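# Screw two feeder screws tightly into the housing holes

## Task

Take screws from the screw feeder and drive one into each of the two empty holes in the housing. A screw only counts as tight when the spindle motor turned it in and stopped on its own, shown as stopped_at_torque=1 in a result; after that, do not rotate or shift that screw again. If a screw got pushed in rather than turned in, unscrew it completely and drive it again. When the last screw is tight, raise the screwdriver well clear above the screw heads, release, and move away.

## Robot and tools

ROBOT. One 7-joint arm (Flexiv Rizon 4) carrying a powered screwdriver; there is no second arm. The tool point is the tip of the hex key when nothing presses on it. The key lies along the tool point's +z axis and can retract up to 12 mm under load. A flat block reaches about 9 cm out from the last joint's axis toward the tool's -y side and rotates with the tool, so watch it near parts. Joint ranges (rad), base outward: waist -2.792 to 2.792, shoulder -2.269 to 2.269, upper arm roll -2.967 to 2.967, elbow -1.867 to 2.688, forearm roll -2.967 to 2.967, wrist pitch -1.396 to 4.538, wrist roll -2.967 to 2.967.

FRAMES. Results report the tool point in the scene frame: origin on the table surface under the arm base, +z up, +y to the left when facing along +x. Position is end_effector_position in metres, orientation end_effector_quat_wxyz, velocities in m/s and rad/s. The printed position can be slightly off, more so at long reach. Motion commands, by contrast, are given in the tool point's own axes.

THE ROW. Every motion command is a single row of 9 numbers, each between -1 and 1, in this order: dx, dy, dz, rx, ry, rz, spindle, torque_limit, sleeve_vacuum. The first six are an offset, not a pose: they place the target relative to the tool point's pose as given in the most recent result that reported it (or, before any such result in the scene, and for the second and later calls in the same reply, relative to where the robot is when the action begins). They are expressed in the tool point's axes. Scale: 1.0 equals 0.6 m for dx, dy, dz and 180 degrees for rx, ry, rz, which together form one rotation vector. All rows of an action share the same reference; they do not add up. All-zero offsets are not a pause: they pull the tool back to the reference pose.
spindle: +1 spins the key clockwise at 500 rpm (drives a screw in), -1 the opposite way; spin-up takes 0.5 s. The value persists and the motor keeps turning between calls, while the arm does not track the screw, so finish actions with spindle 0. torque_limit maps -1 to 0.3 N m and +1 to 1.2 N m linearly. sleeve_vacuum above 0.01 holds a screw on the key; anything else releases it. torque_limit and sleeve_vacuum also persist.

TOOLS.
execute_actions: argument actions, a list of zero or one item. Empty list: just report the current state. An action {"rows": [...], "steps": n} runs up to 15 control steps of 1/30 s (default 15), one row per step, repeating the final row if rows run out. A wait {"steps": n}, n up to 300, sends nothing and returns when n steps have elapsed since the previous result. Optional pictures (true/false) chooses whether camera images are included. A rejected call sends nothing.
move: target is one 9-number row as above (offset in tool axes from the same reference); the tool values are sent at the start. speed in m/s, 0.002 to 0.5, default 0.25; rotation is capped at twice that in rad/s. The tool point follows a straight path lasting 0.5 to 10 s (cut off at 10 s), turning the short way round. It does not avoid obstacles, may lag, stray or overshoot speed, especially with the arm nearly straight. Faster contact hits harder; aiming deeper past contact presses harder. The result adds a move: line with the ending (done, off_target, moving, held, fault) and limits (paced = target clipped; held = some steps blocked, after which the arm may surge), plus distance to target.
wait: seconds, 0 to 10; the robot gets no new command.
zoom_image: camera (cam_head_left, cam_head_right or cam_wrist) and region [x0, y0, x1, y1] in pixels, top-left origin, at most 504 by 504; all images are 672x504.
read_manual: optional section "licences"; returns licence text only.
finished_scene: scene number; ends and grades the current scene, irreversibly.

MOTION LIMITS. Each control step the commanded pose is clipped to within 70 mm and 16 degrees of the measured pose, then joints follow by damped inverse kinematics, favouring position over orientation. After an action the arm only continues to the last clipped pose, so large moves need several calls; check the result's pose. The Hand target line shows where the controller is heading. A pose unreachable line and HELD marks mean the clearance check altered or blocked commands.

SCREWING. To engage, put the tool point on the screw's axis about 2 mm below the top of the head and turn slowly, spindle between -0.2 and 0.2: negative engages without advancing, positive also drives. While it turns, move the tool down 0.7 mm per turn to follow. The motor stops at 95% of torque_limit when the head seats or the thread jams; stopped_at_torque reads 1, and positive spindle is ignored until spindle has stayed at 0 or below for 0.5 s.

AVOID. A joint reaching its load limit (waist 109, shoulder 109, upper arm roll 56.9, elbow 56.9, forearm roll 34.7, wrist pitch 34.7, wrist roll 34.7 N m, held weight included) or any external force of 200 N causes a 10 s fault stop and aborts the call. Motors heating to 65 °C give a MOTOR HOT warning; 80 °C brakes the arm until cool. Don't drop screws, slam, push hard, or knock anything off the table; loose objects may occasionally get nudged.

Each tool is called after "Call:" as a command line: name --argument value for each argument, lists and objects as JSON in quotes; but a table of rows of numbers goes row by row, as --pt "numbers of a row", without its own name.

## Session

Call:
execute_actions --actions '[]'

Scene clock: 0.00 s of 6600.00 s.
end_effector_position=(+0.3333, +0.0417, +0.5345) sleeve_vacuum_kpa=0 screw_detected=0 stopped_at_torque=0 turns=0.00 end_effector_quat_wxyz=(+0.007, +0.707, +0.705, -0.055) end_effector_velocity=(+0.000, +0.000, +0.000) end_effector_angular_velocity=(+0.000, -0.000, +0.000)
Joint positions: [ 0.434  0.565 -0.16   1.709 -0.092 -0.419 -1.314]
Joint velocities: [-0.  0.  0. -0.  0. -0. -0.]
Joint torques (N m, as the joint torque sensors report them, + toward a larger angle): no reading
Motor temperatures (°C, as the motors report them): [33 31 34 32 33 36 36]
Hand target: +0.333, +0.042, +0.535; +0.007, +0.707, +0.705, -0.055

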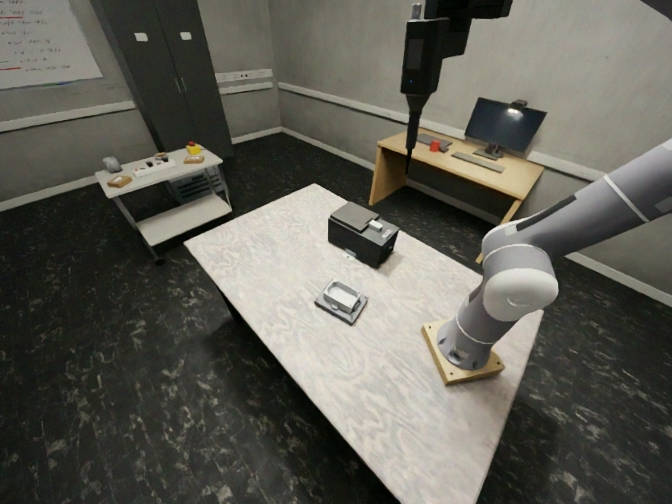

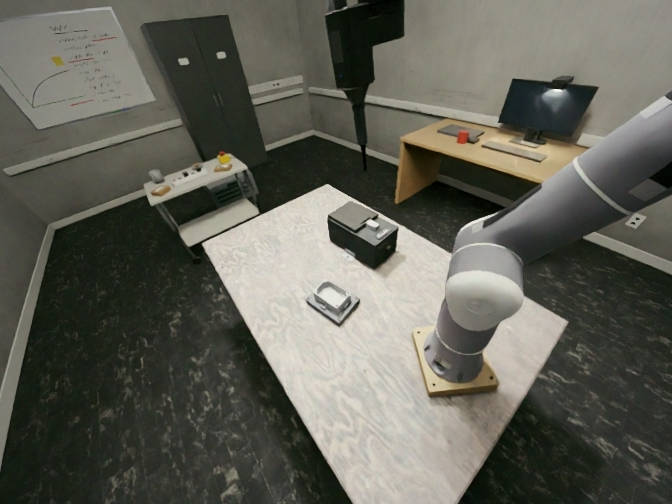

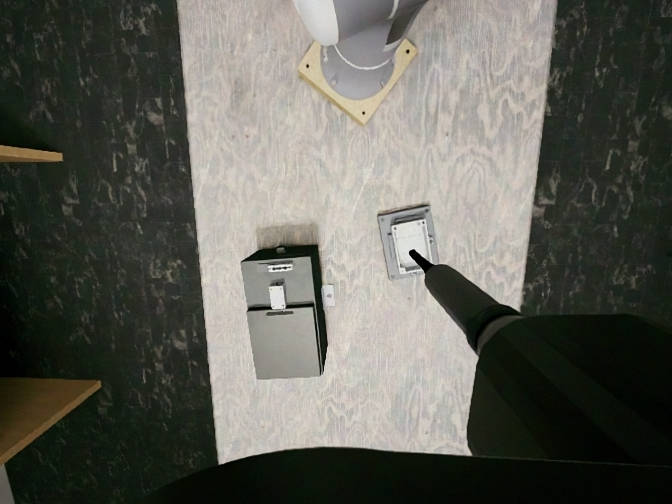

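Call:
move --target '[0,0.15,0.4,-0.0216,0.028,-0.001,0,0,0]'

Call:
zoom_image --camera "cam_head_left" --region '[290,190,430,330]'

Scene clock: 9.20 s of 6600.00 s.
end_effector_position=(+0.4071, +0.0194, +0.2901) sleeve_vacuum_kpa=0 screw_detected=0 stopped_at_torque=0 turns=0.00 end_effector_quat_wxyz=(+0.000, +0.707, +0.707, +0.000) end_effector_velocity=(+0.001, +0.000, -0.000) end_effector_angular_velocity=(+0.001, -0.002, +0.000)
Joint positions: [ 0.411  0.471 -0.336  2.322 -0.074  0.378 -1.449]
Joint velocities: [ 0.    -0.001 -0.001  0.     0.001  0.003 -0.001]
Joint torques (N m, as the joint torque sensors report them, + toward a larger angle): [ -1.3   13.85   1.48 -30.57  -3.16   5.24  -0.31]
Motor temperatures (°C, as the motors report them): [33 31 34 34 33 36 36]
Hand target: +0.407, +0.019, +0.290; +0.000, +0.707, +0.707, +0.000
Off the commanded pose: 0.001 m, 0 deg.
After step 90, 4.70 s passed at rest.
move: done

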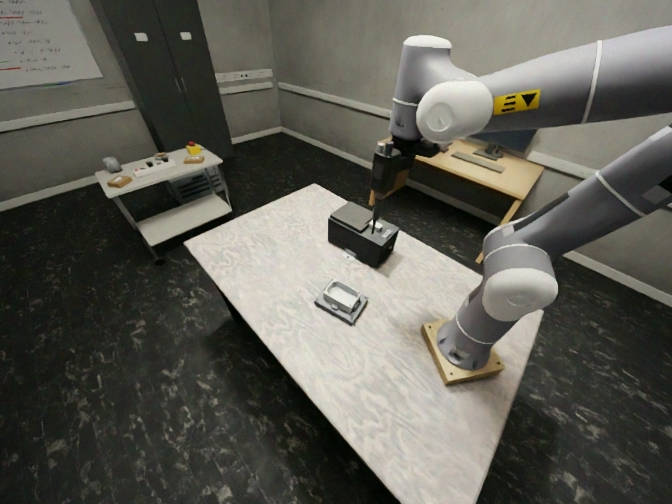

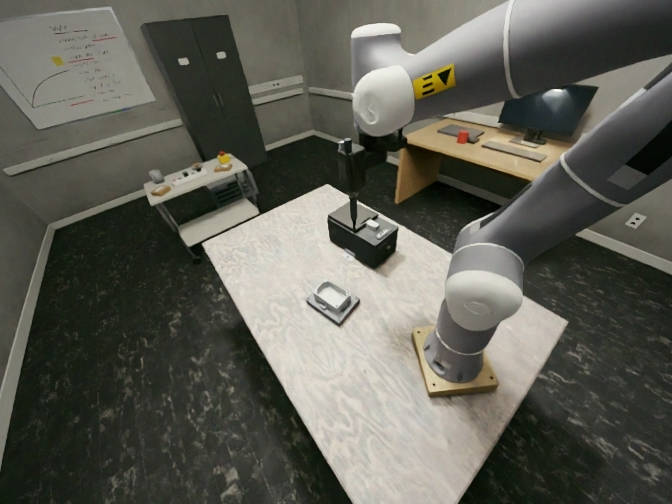

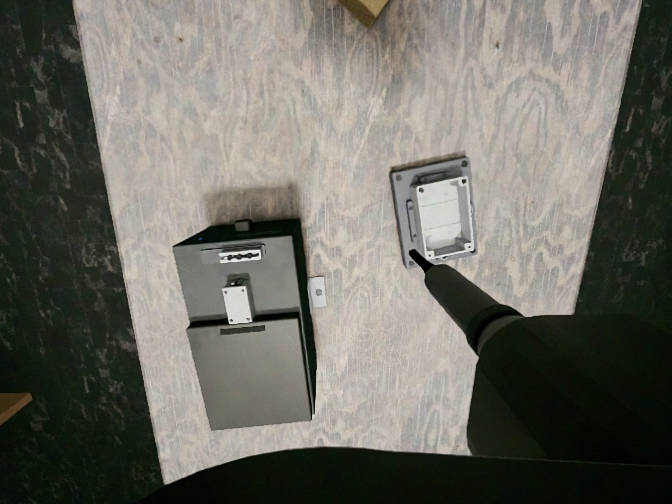

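Region (290, 190, 430, 330) of cam_head_left's 672x504 image, scaled by 3.600, with more detail than that image has.

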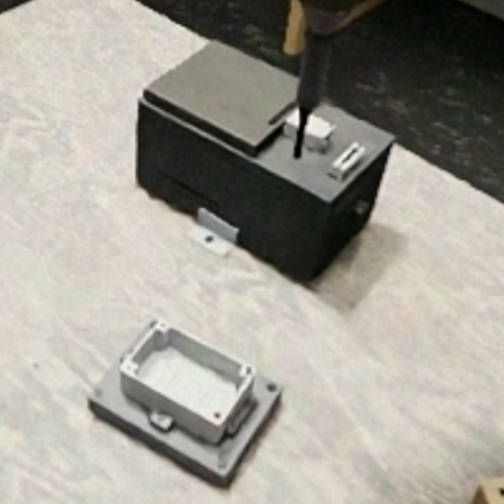

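Call:
zoom_image --camera "cam_wrist" --region '[170,210,330,330]'

Call:
zoom_image --camera "cam_wrist" --region '[370,150,510,280]'

Region (170, 210, 330, 330) of cam_wrist's 672x504 image, scaled by 3.150, with more detail than that image has; it fills the top 378 rows of this view, and the rest is white.

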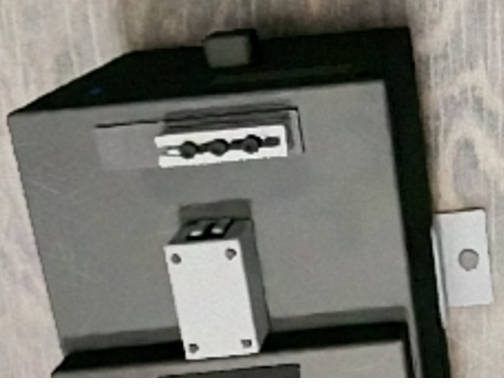

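Region (370, 150, 510, 280) of cam_wrist's 672x504 image, scaled by 3.600, with more detail than that image has; it fills the top 468 rows of this view, and the rest is white.

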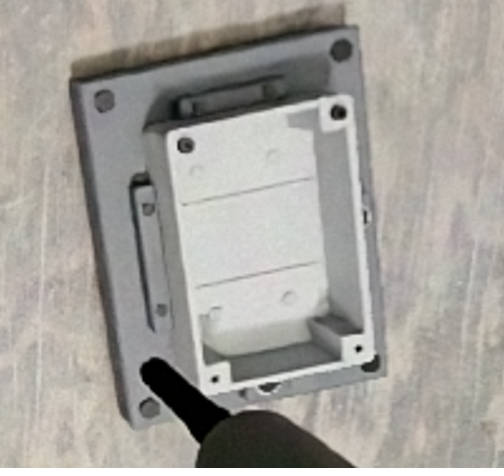

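Call:
move --target '[-0.33,0.09,0.15,0,0,0,0,0,0]'

Scene clock: 16.80 s of 6600.00 s.
end_effector_position=(+0.4607, -0.1799, +0.2004) sleeve_vacuum_kpa=0 screw_detected=0 stopped_at_torque=0 turns=0.00 end_effector_quat_wxyz=(+0.002, +0.707, +0.707, -0.000) end_effector_velocity=(+0.000, +0.000, -0.000) end_effector_angular_velocity=(+0.003, +0.001, +0.001)
Joint positions: [ 0.404 -0.088 -0.838  2.133  0.214  0.636 -2.136]
Joint velocities: [-0.002 -0.005 -0.001 -0.006  0.007 -0.006 -0.007]
Joint torques (N m, as the joint torque sensors report them, + toward a larger angle): [ -3.77  26.91  -5.63 -27.2   -2.86   3.27  -0.13]
Motor temperatures (°C, as the motors report them): [33 31 34 35 33 36 36]
Hand target: +0.461, -0.180, +0.200; +0.002, +0.707, +0.707, -0.000
Off the commanded pose: 0.001 m, 0 deg.
After step 90, 3.13 s passed at rest.
move: done

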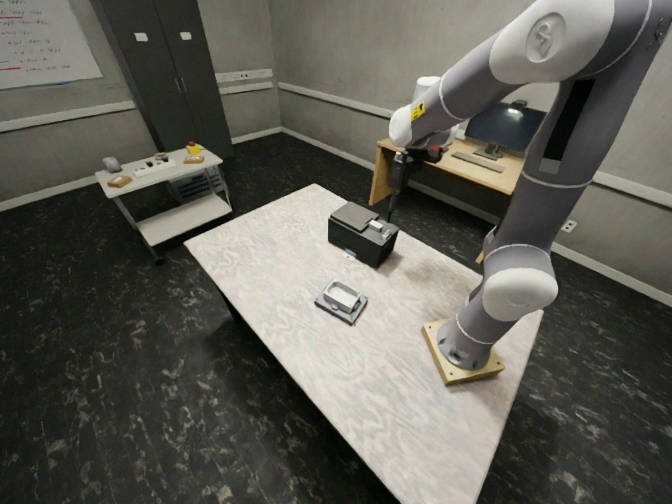

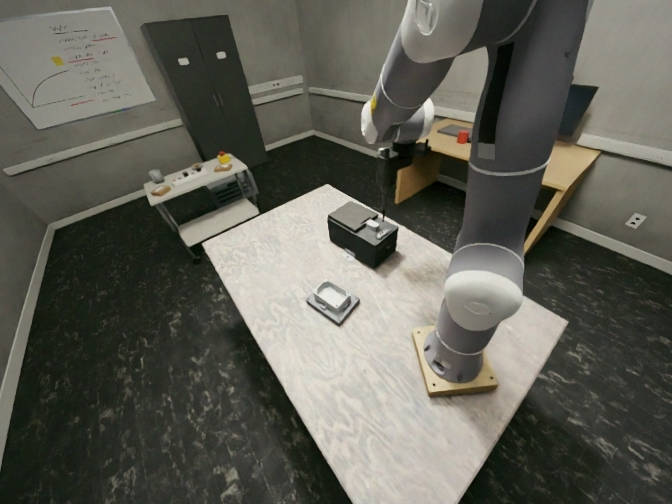

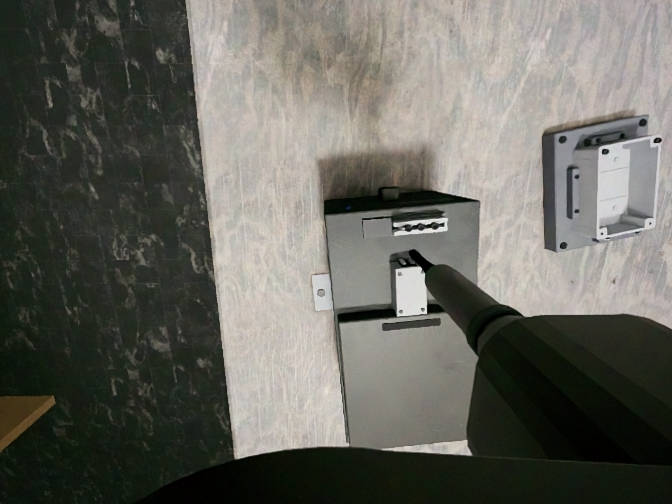

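Call:
move --target '[0.026,-0.003,0.055,0,0,0,0,0,0]' --speed 0.08

Call:
zoom_image --camera "cam_wrist" --region '[360,200,480,290]'

Call:
zoom_image --camera "cam_head_left" --region '[350,200,420,260]'

Call:
zoom_image --camera "cam_head_right" --region '[350,200,420,260]'

Scene clock: 24.90 s of 6600.00 s.
end_effector_position=(+0.4590, -0.1643, +0.1674) sleeve_vacuum_kpa=0 screw_detected=0 stopped_at_torque=0 turns=0.00 end_effector_quat_wxyz=(+0.002, +0.707, +0.707, -0.001) end_effector_velocity=(+0.001, -0.000, -0.000) end_effector_angular_velocity=(-0.000, -0.001, -0.001)
Joint positions: [ 0.417 -0.144 -0.817  2.177  0.28   0.716 -2.155]
Joint velocities: [ 0.    -0.002 -0.    -0.     0.003  0.002 -0.001]
Joint torques (N m, as the joint torque sensors report them, + toward a larger angle): [ -3.84  27.43  -5.53 -24.13  -2.4    4.7   -0.06]
Motor temperatures (°C, as the motors report them): [33 32 34 36 33 36 36]
Hand target: +0.459, -0.164, +0.167; +0.002, +0.707, +0.707, -0.000
Off the commanded pose: 0.000 m, 0 deg.
After step 90, 4.33 s passed at rest.
move: done

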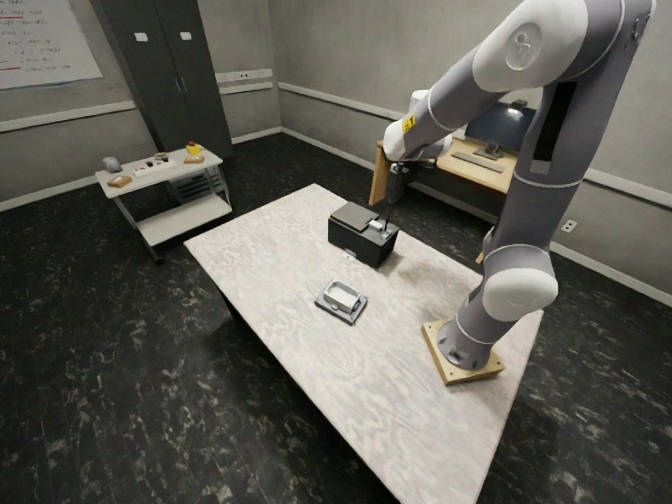

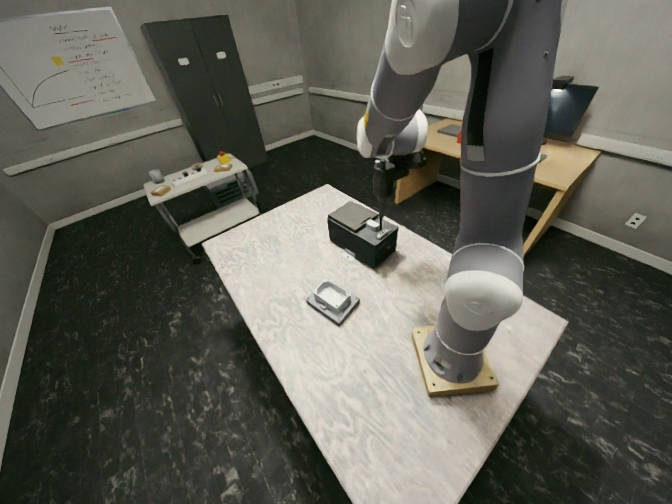

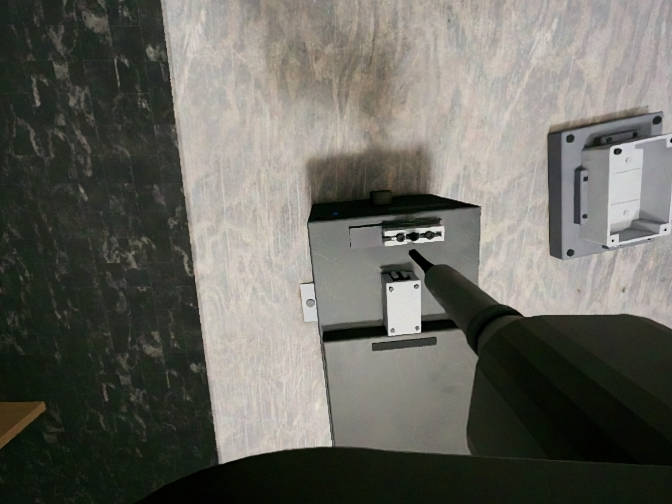

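Region (360, 200, 480, 290) of cam_wrist's 672x504 image, scaled by 4.200, with more detail than that image has; it fills the top 378 rows of this view, and the rest is white.

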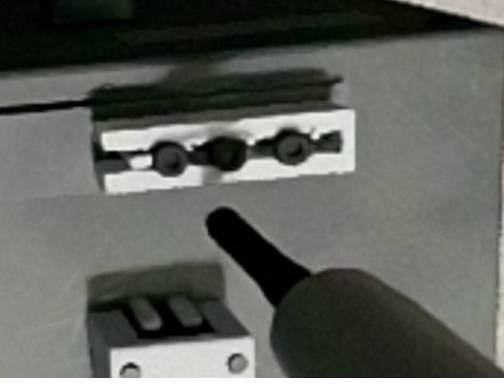

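Region (350, 200, 420, 260) of cam_head_left's 672x504 image, scaled by 7.200, with more detail than that image has; it fills the top 432 rows of this view, and the rest is white.

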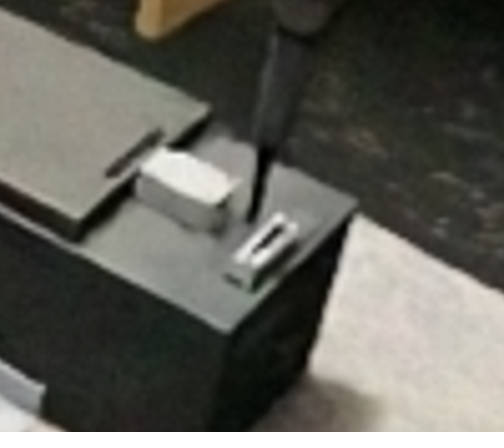

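Region (350, 200, 420, 260) of cam_head_right's 672x504 image, scaled by 7.200, with more detail than that image has; it fills the top 432 rows of this view, and the rest is white.

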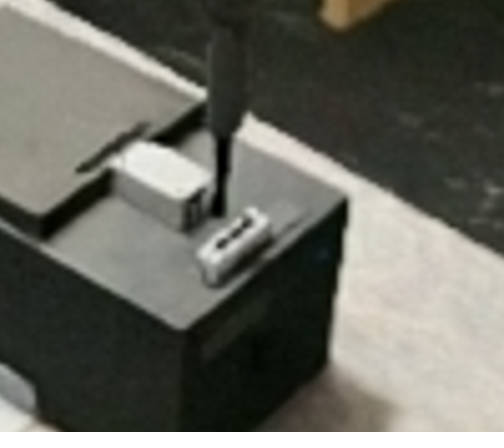

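Call:
move --target '[0,0,0.025,0,0,0,0,0,0]' --speed 0.04

Call:
zoom_image --camera "cam_wrist" --region '[360,200,480,290]'

Call:
zoom_image --camera "cam_head_left" --region '[365,215,405,250]'

Call:
zoom_image --camera "cam_head_right" --region '[365,215,405,250]'

Scene clock: 30.43 s of 6600.00 s.
end_effector_position=(+0.4589, -0.1642, +0.1524) sleeve_vacuum_kpa=0 screw_detected=0 stopped_at_torque=0 turns=0.00 end_effector_quat_wxyz=(+0.002, +0.707, +0.707, -0.001) end_effector_velocity=(+0.000, +0.000, -0.000) end_effector_angular_velocity=(+0.001, -0.000, +0.000)
Joint positions: [ 0.408 -0.191 -0.806  2.176  0.332  0.741 -2.19 ]
Joint velocities: [-0.    -0.002 -0.    -0.001  0.003  0.    -0.002]
Joint torques (N m, as the joint torque sensors report them, + toward a larger angle): [ -4.87  29.01  -6.59 -23.86  -2.58   4.63   0.06]
Motor temperatures (°C, as the motors report them): [33 32 34 37 33 36 36]
Hand target: +0.459, -0.164, +0.152; +0.002, +0.707, +0.707, -0.001
Off the commanded pose: 0.000 m, 0 deg.
After step 90, 1.80 s passed at rest.
move: done

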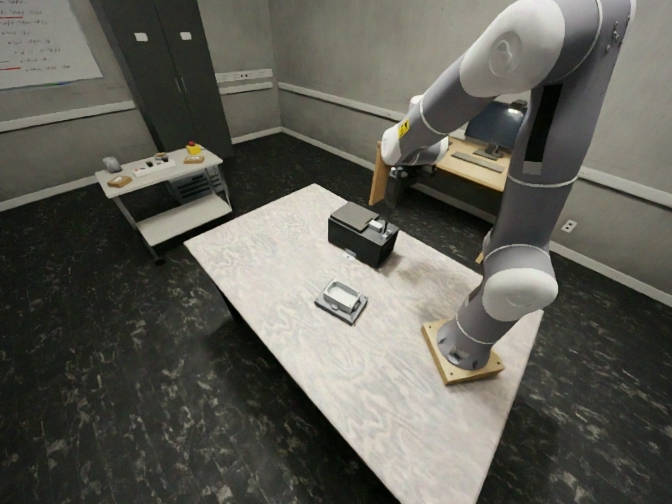

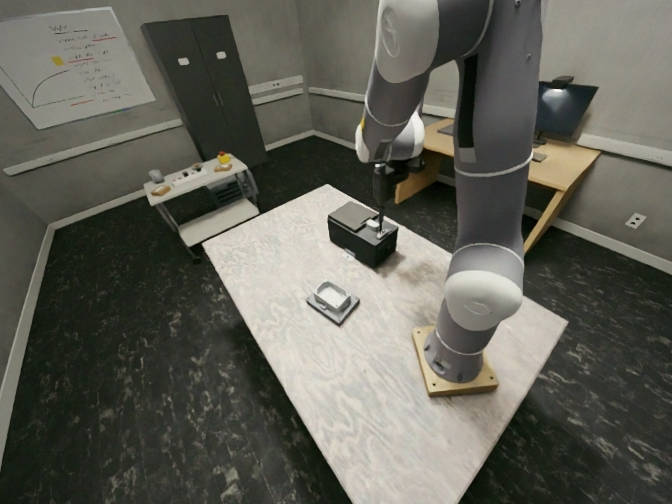

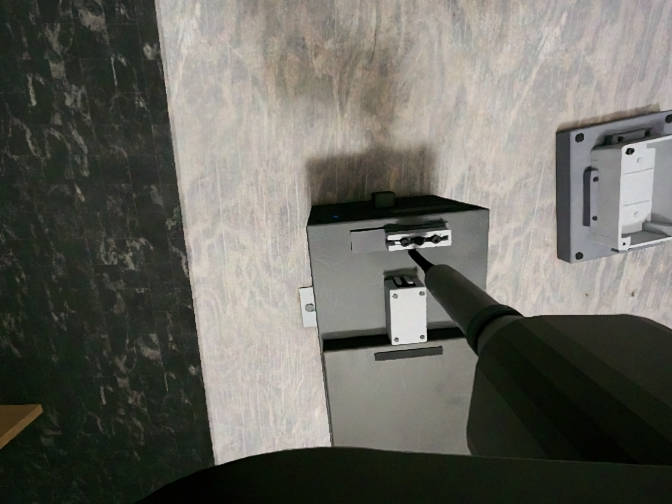

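Region (360, 200, 480, 290) of cam_wrist's 672x504 image, scaled by 4.200, with more detail than that image has; it fills the top 378 rows of this view, and the rest is white.

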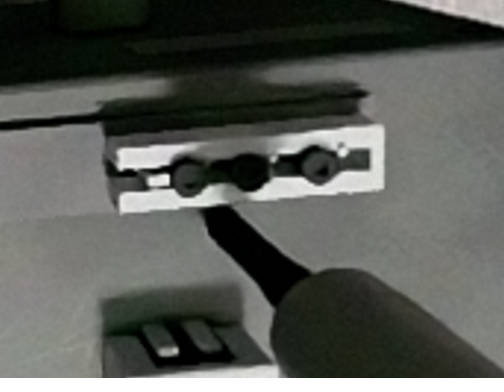

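Region (365, 215, 405, 250) of cam_head_left's 672x504 image, scaled by 12.600, with more detail than that image has; it fills the top 441 rows of this view, and the rest is white.

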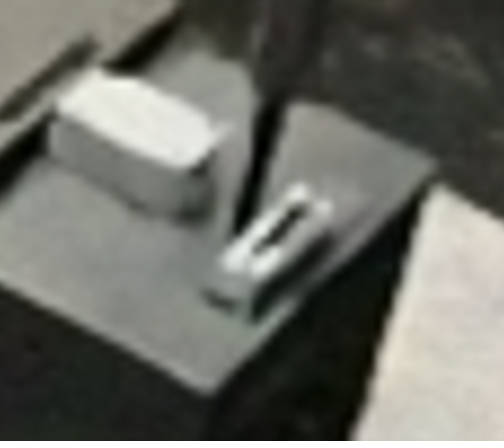

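Region (365, 215, 405, 250) of cam_head_right's 672x504 image, scaled by 12.600, with more detail than that image has; it fills the top 441 rows of this view, and the rest is white.

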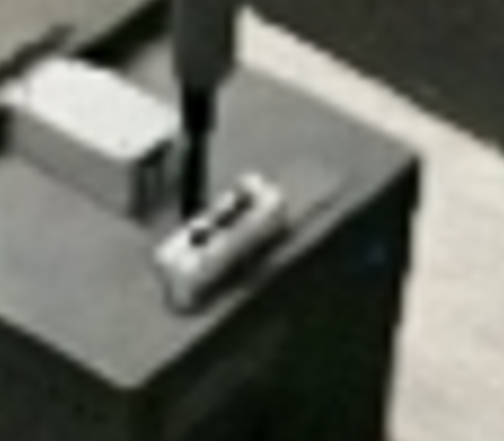

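Call:
move --target '[0,0,-0.013,0,0,0,0,0,0]' --speed 0.04

Call:
move --target '[-0.009,-0.0125,0,0,0,0,0,0,0]' --speed 0.04

Call:
zoom_image --camera "cam_wrist" --region '[360,200,480,290]'

Call:
zoom_image --camera "cam_head_left" --region '[365,215,405,250]'

Call:
zoom_image --camera "cam_head_right" --region '[365,215,405,250]'

Scene clock: 38.80 s of 6600.00 s.
end_effector_position=(+0.4590, -0.1644, +0.1602) sleeve_vacuum_kpa=0 screw_detected=0 stopped_at_torque=0 turns=0.00 end_effector_quat_wxyz=(+0.002, +0.707, +0.707, -0.001) end_effector_velocity=(-0.001, +0.000, +0.000) end_effector_angular_velocity=(+0.001, +0.001, -0.001)
Joint positions: [ 0.413 -0.167 -0.813  2.177  0.305  0.728 -2.172]
Joint velocities: [-0.     0.002 -0.     0.001 -0.002 -0.001  0.002]
Joint torques (N m, as the joint torque sensors report them, + toward a larger angle): [ -3.17  30.42  -6.95 -23.31  -3.01   3.24   0.19]
Motor temperatures (°C, as the motors report them): [33 32 34 37 33 36 36]
Hand target: +0.459, -0.164, +0.160; +0.002, +0.707, +0.707, -0.001
Off the commanded pose: 0.000 m, 0 deg.
After step 90, 4.67 s passed at rest.
move: done

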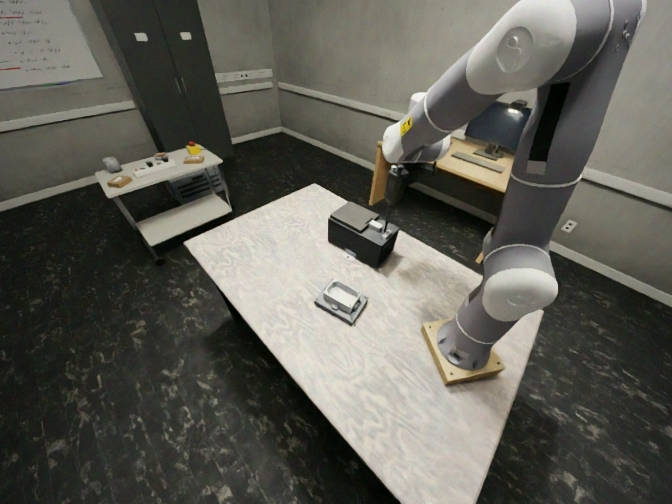

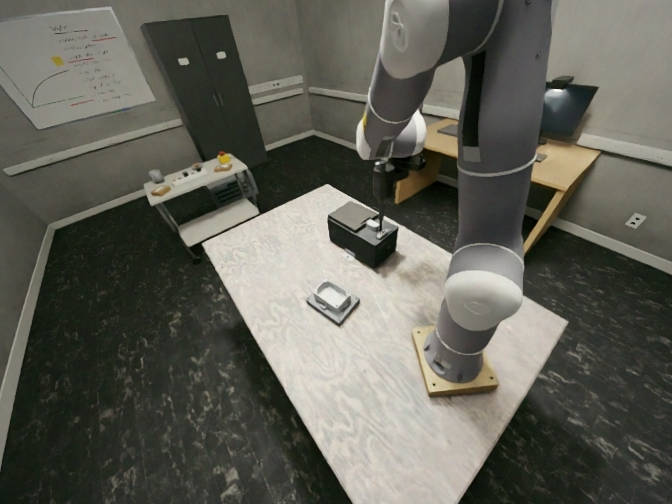

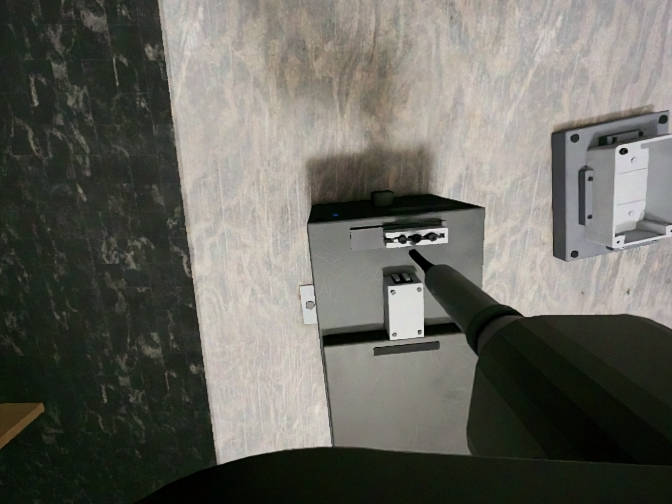

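Scene clock: 39.50 s of 6600.00 s.
end_effector_position=(+0.4536, -0.1688, +0.1608) sleeve_vacuum_kpa=0 screw_detected=0 stopped_at_torque=0 turns=0.00 end_effector_quat_wxyz=(+0.003, +0.707, +0.707, +0.001) end_effector_velocity=(-0.001, -0.001, -0.000) end_effector_angular_velocity=(-0.000, +0.000, -0.001)
Joint positions: [ 0.406 -0.158 -0.817  2.187  0.301  0.734 -2.183]
Joint velocities: [-0.001  0.    -0.     0.    -0.001  0.    -0.   ]
Joint torques (N m, as the joint torque sensors report them, + toward a larger angle): [-10.72  26.33 -11.98 -17.5   -6.32   2.37  -1.42]
Motor temperatures (°C, as the motors report them): [33 32 34 37 33 36 36]
Hand target: +0.452, -0.170, +0.160; +0.002, +0.707, +0.707, -0.001
Off the commanded pose: 0.002 m, 0 deg.
move: done

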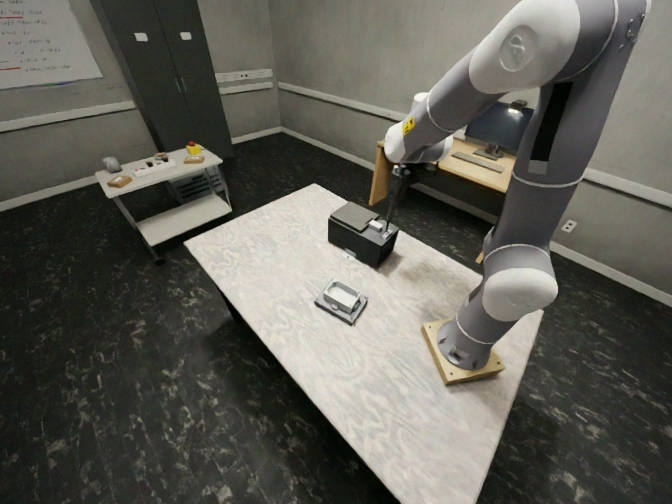

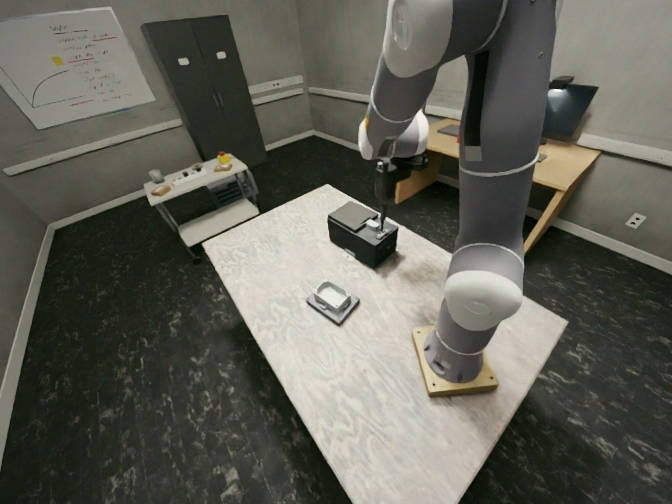

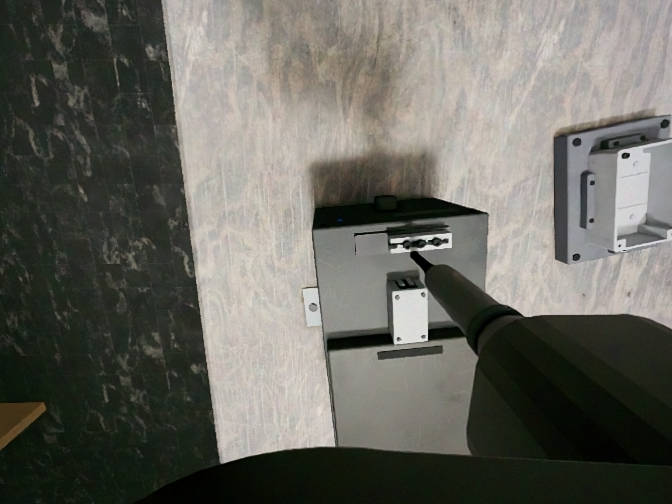

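Region (360, 200, 480, 290) of cam_wrist's 672x504 image, scaled by 4.200, with more detail than that image has; it fills the top 378 rows of this view, and the rest is white.

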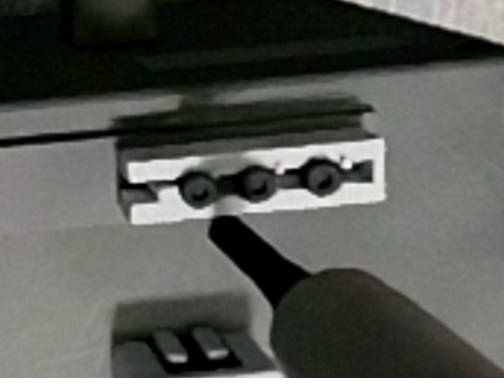

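Region (365, 215, 405, 250) of cam_head_left's 672x504 image, scaled by 12.600, with more detail than that image has; it fills the top 441 rows of this view, and the rest is white.

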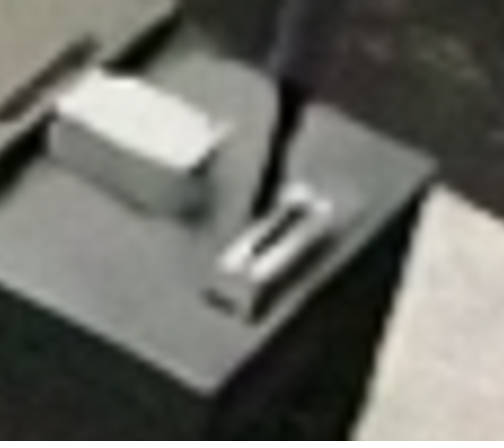

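Region (365, 215, 405, 250) of cam_head_right's 672x504 image, scaled by 12.600, with more detail than that image has; it fills the top 441 rows of this view, and the rest is white.

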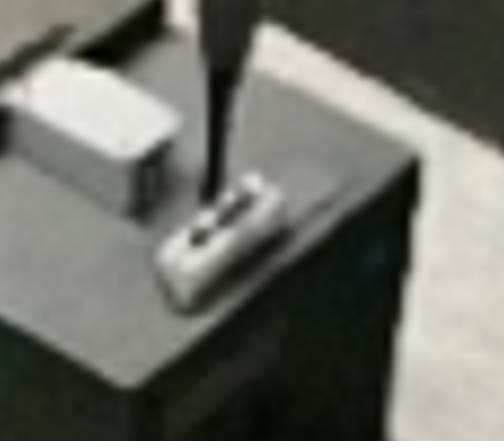

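Call:
move --target '[0,0.004,-0.028,0,0,0,0,0,0]' --speed 0.04

Call:
move --target '[-0.011,-0.0175,0,0,0,0,0,0,0]' --speed 0.03

Call:
zoom_image --camera "cam_wrist" --region '[360,200,480,290]'

Call:
zoom_image --camera "cam_head_left" --region '[365,215,405,250]'

Call:
zoom_image --camera "cam_head_right" --region '[365,215,405,250]'

Scene clock: 46.77 s of 6600.00 s.
end_effector_position=(+0.4560, -0.1689, +0.1776) sleeve_vacuum_kpa=0 screw_detected=0 stopped_at_torque=0 turns=0.01 end_effector_quat_wxyz=(+0.003, +0.707, +0.707, +0.001) end_effector_velocity=(-0.000, +0.000, +0.000) end_effector_angular_velocity=(-0.000, +0.001, -0.001)
Joint positions: [ 0.413 -0.111 -0.825  2.18   0.249  0.702 -2.144]
Joint velocities: [-0.     0.002  0.     0.    -0.002 -0.001  0.002]
Joint torques (N m, as the joint torque sensors report them, + toward a larger angle): [ -3.31  27.92  -5.3  -25.36  -3.1    3.28   0.37]
Motor temperatures (°C, as the motors report them): [33 32 34 37 33 36 36]
Hand target: +0.456, -0.169, +0.178; +0.003, +0.707, +0.707, +0.001
Off the commanded pose: 0.000 m, 0 deg.
After step 90, 3.53 s passed at rest.
move: done

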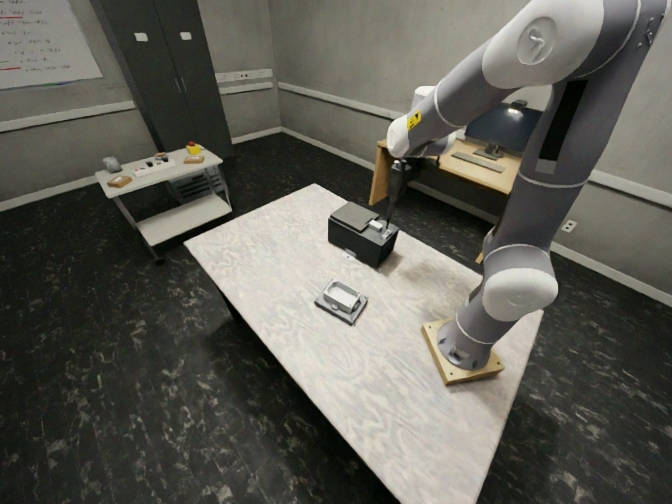

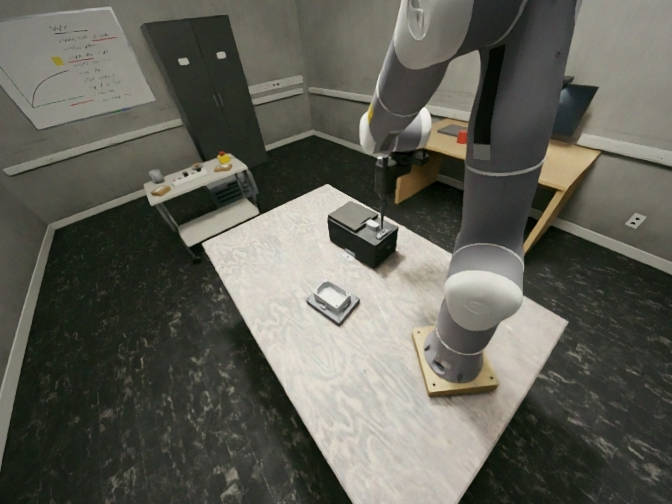

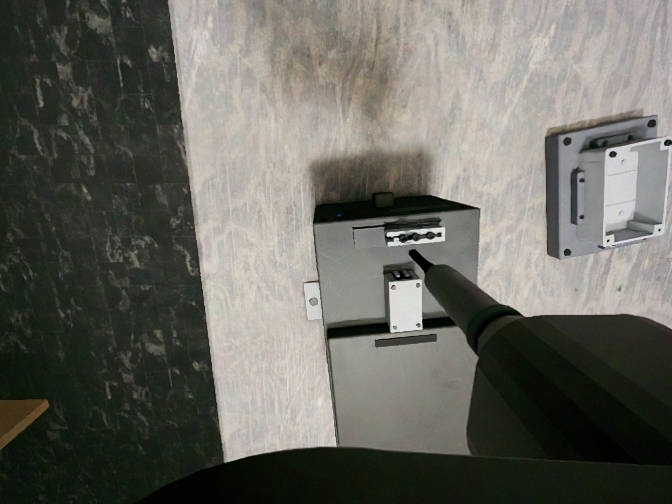

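Scene clock: 47.50 s of 6600.00 s.
end_effector_position=(+0.4455, -0.1753, +0.1775) sleeve_vacuum_kpa=0 screw_detected=0 stopped_at_torque=0 turns=0.01 end_effector_quat_wxyz=(+0.003, +0.707, +0.707, +0.001) end_effector_velocity=(-0.000, -0.000, +0.000) end_effector_angular_velocity=(+0.000, -0.000, +0.000)
Joint positions: [ 0.403 -0.096 -0.832  2.199  0.237  0.708 -2.157]
Joint velocities: [-0.     0.001 -0.     0.001 -0.     0.    -0.   ]
Joint torques (N m, as the joint torque sensors report them, + toward a larger angle): [ -4.45  27.93  -5.54 -24.49  -3.14   4.75  -0.28]
Motor temperatures (°C, as the motors report them): [33 32 34 37 33 36 36]
Hand target: +0.445, -0.175, +0.178; +0.003, +0.707, +0.707, +0.001
Off the commanded pose: 0.000 m, 0 deg.
move: done

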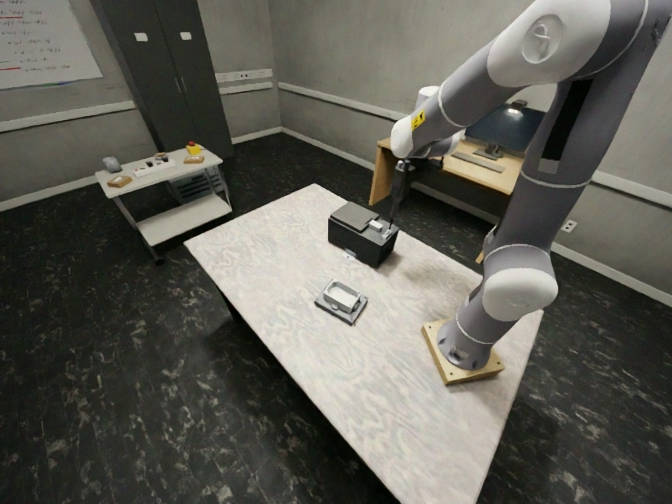

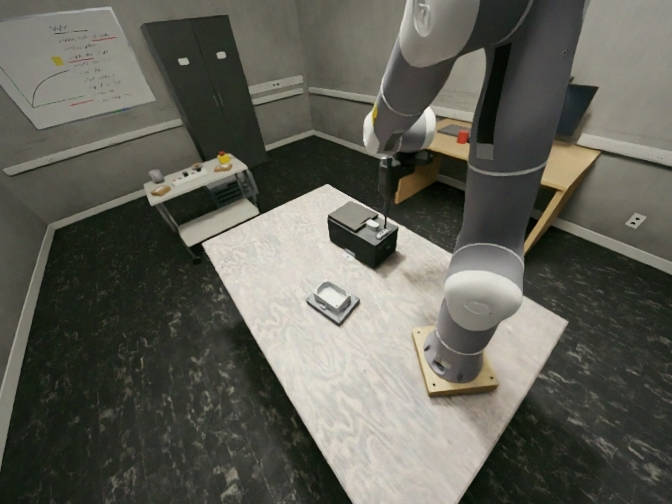

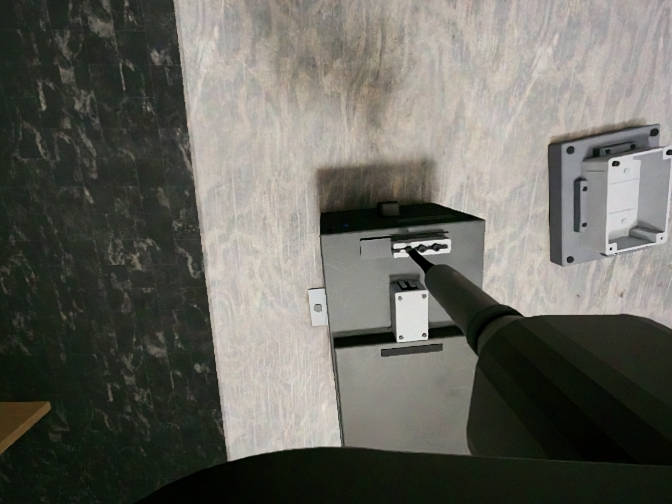

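Region (360, 200, 480, 290) of cam_wrist's 672x504 image, scaled by 4.200, with more detail than that image has; it fills the top 378 rows of this view, and the rest is white.

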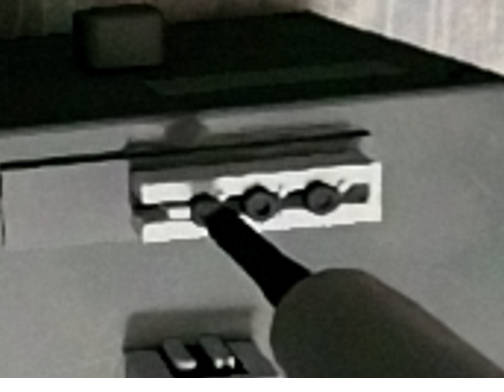

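Region (365, 215, 405, 250) of cam_head_left's 672x504 image, scaled by 12.600, with more detail than that image has; it fills the top 441 rows of this view, and the rest is white.

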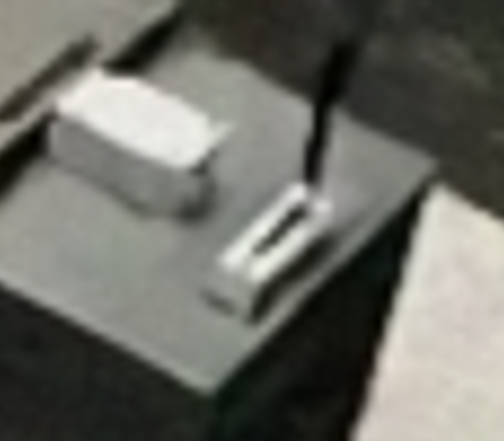

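Region (365, 215, 405, 250) of cam_head_right's 672x504 image, scaled by 12.600, with more detail than that image has; it fills the top 441 rows of this view, and the rest is white.

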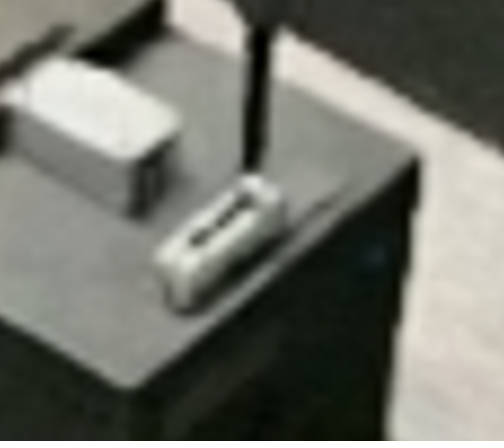

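Plausible. Descend slowly with vacuum.

Call:
move --target '[0,0,0.016,0,0,0,0,0,1]' --speed 0.01

Call:
zoom_image --camera "cam_wrist" --region '[380,220,460,280]'

Call:
zoom_image --camera "cam_head_right" --region '[365,215,405,250]'

Scene clock: 52.37 s of 6600.00 s.
end_effector_position=(+0.4456, -0.1752, +0.1680) sleeve_vacuum_kpa=14 screw_detected=0 stopped_at_torque=0 turns=0.01 end_effector_quat_wxyz=(+0.003, +0.707, +0.707, +0.001) end_effector_velocity=(-0.000, +0.000, -0.000) end_effector_angular_velocity=(+0.001, -0.000, -0.000)
Joint positions: [ 0.4   -0.127 -0.83   2.199  0.271  0.725 -2.181]
Joint velocities: [ 0.    -0.001 -0.    -0.     0.002 -0.    -0.001]
Joint torques (N m, as the joint torque sensors report them, + toward a larger angle): [ -3.91  25.63  -5.43 -23.96  -2.38   4.73  -0.04]
Motor temperatures (°C, as the motors report them): [33 32 34 37 33 36 36]
Hand target: +0.446, -0.175, +0.168; +0.003, +0.707, +0.707, +0.001
Off the commanded pose: 0.000 m, 0 deg.
After step 90, 0.70 s passed at rest.
move: done

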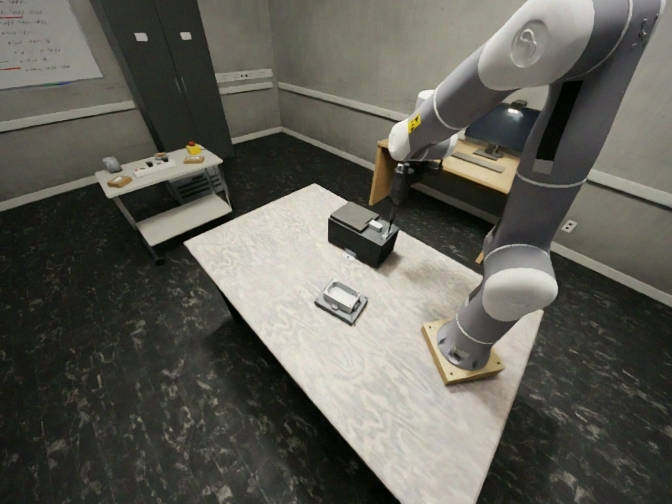

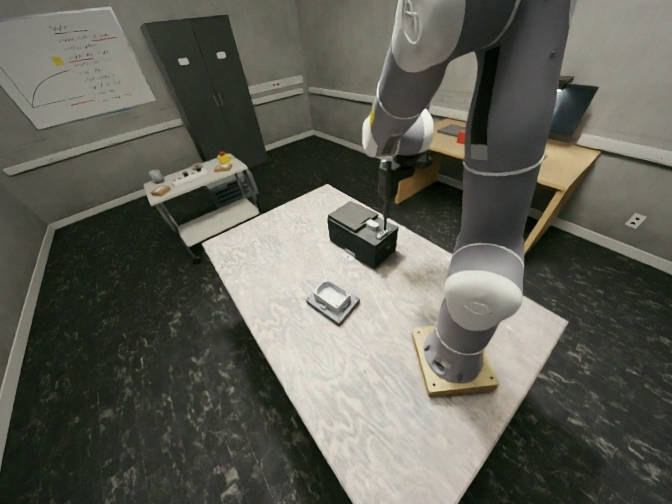

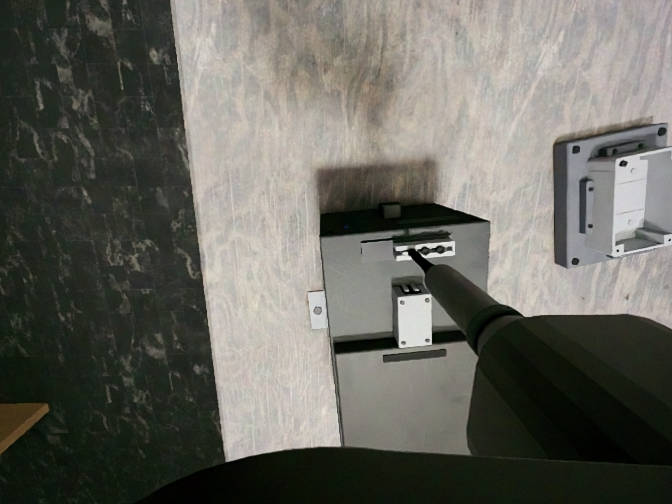

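Region (380, 220, 460, 280) of cam_wrist's 672x504 image, scaled by 6.300, with more detail than that image has; it fills the top 378 rows of this view, and the rest is white.

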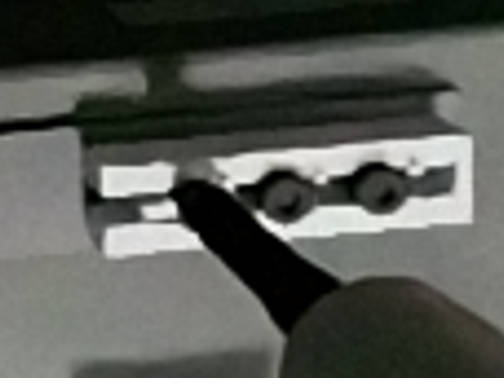

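Region (365, 215, 405, 250) of cam_head_right's 672x504 image, scaled by 12.600, with more detail than that image has; it fills the top 441 rows of this view, and the rest is white.

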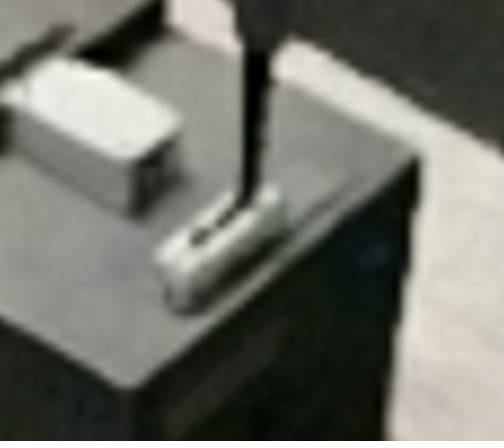

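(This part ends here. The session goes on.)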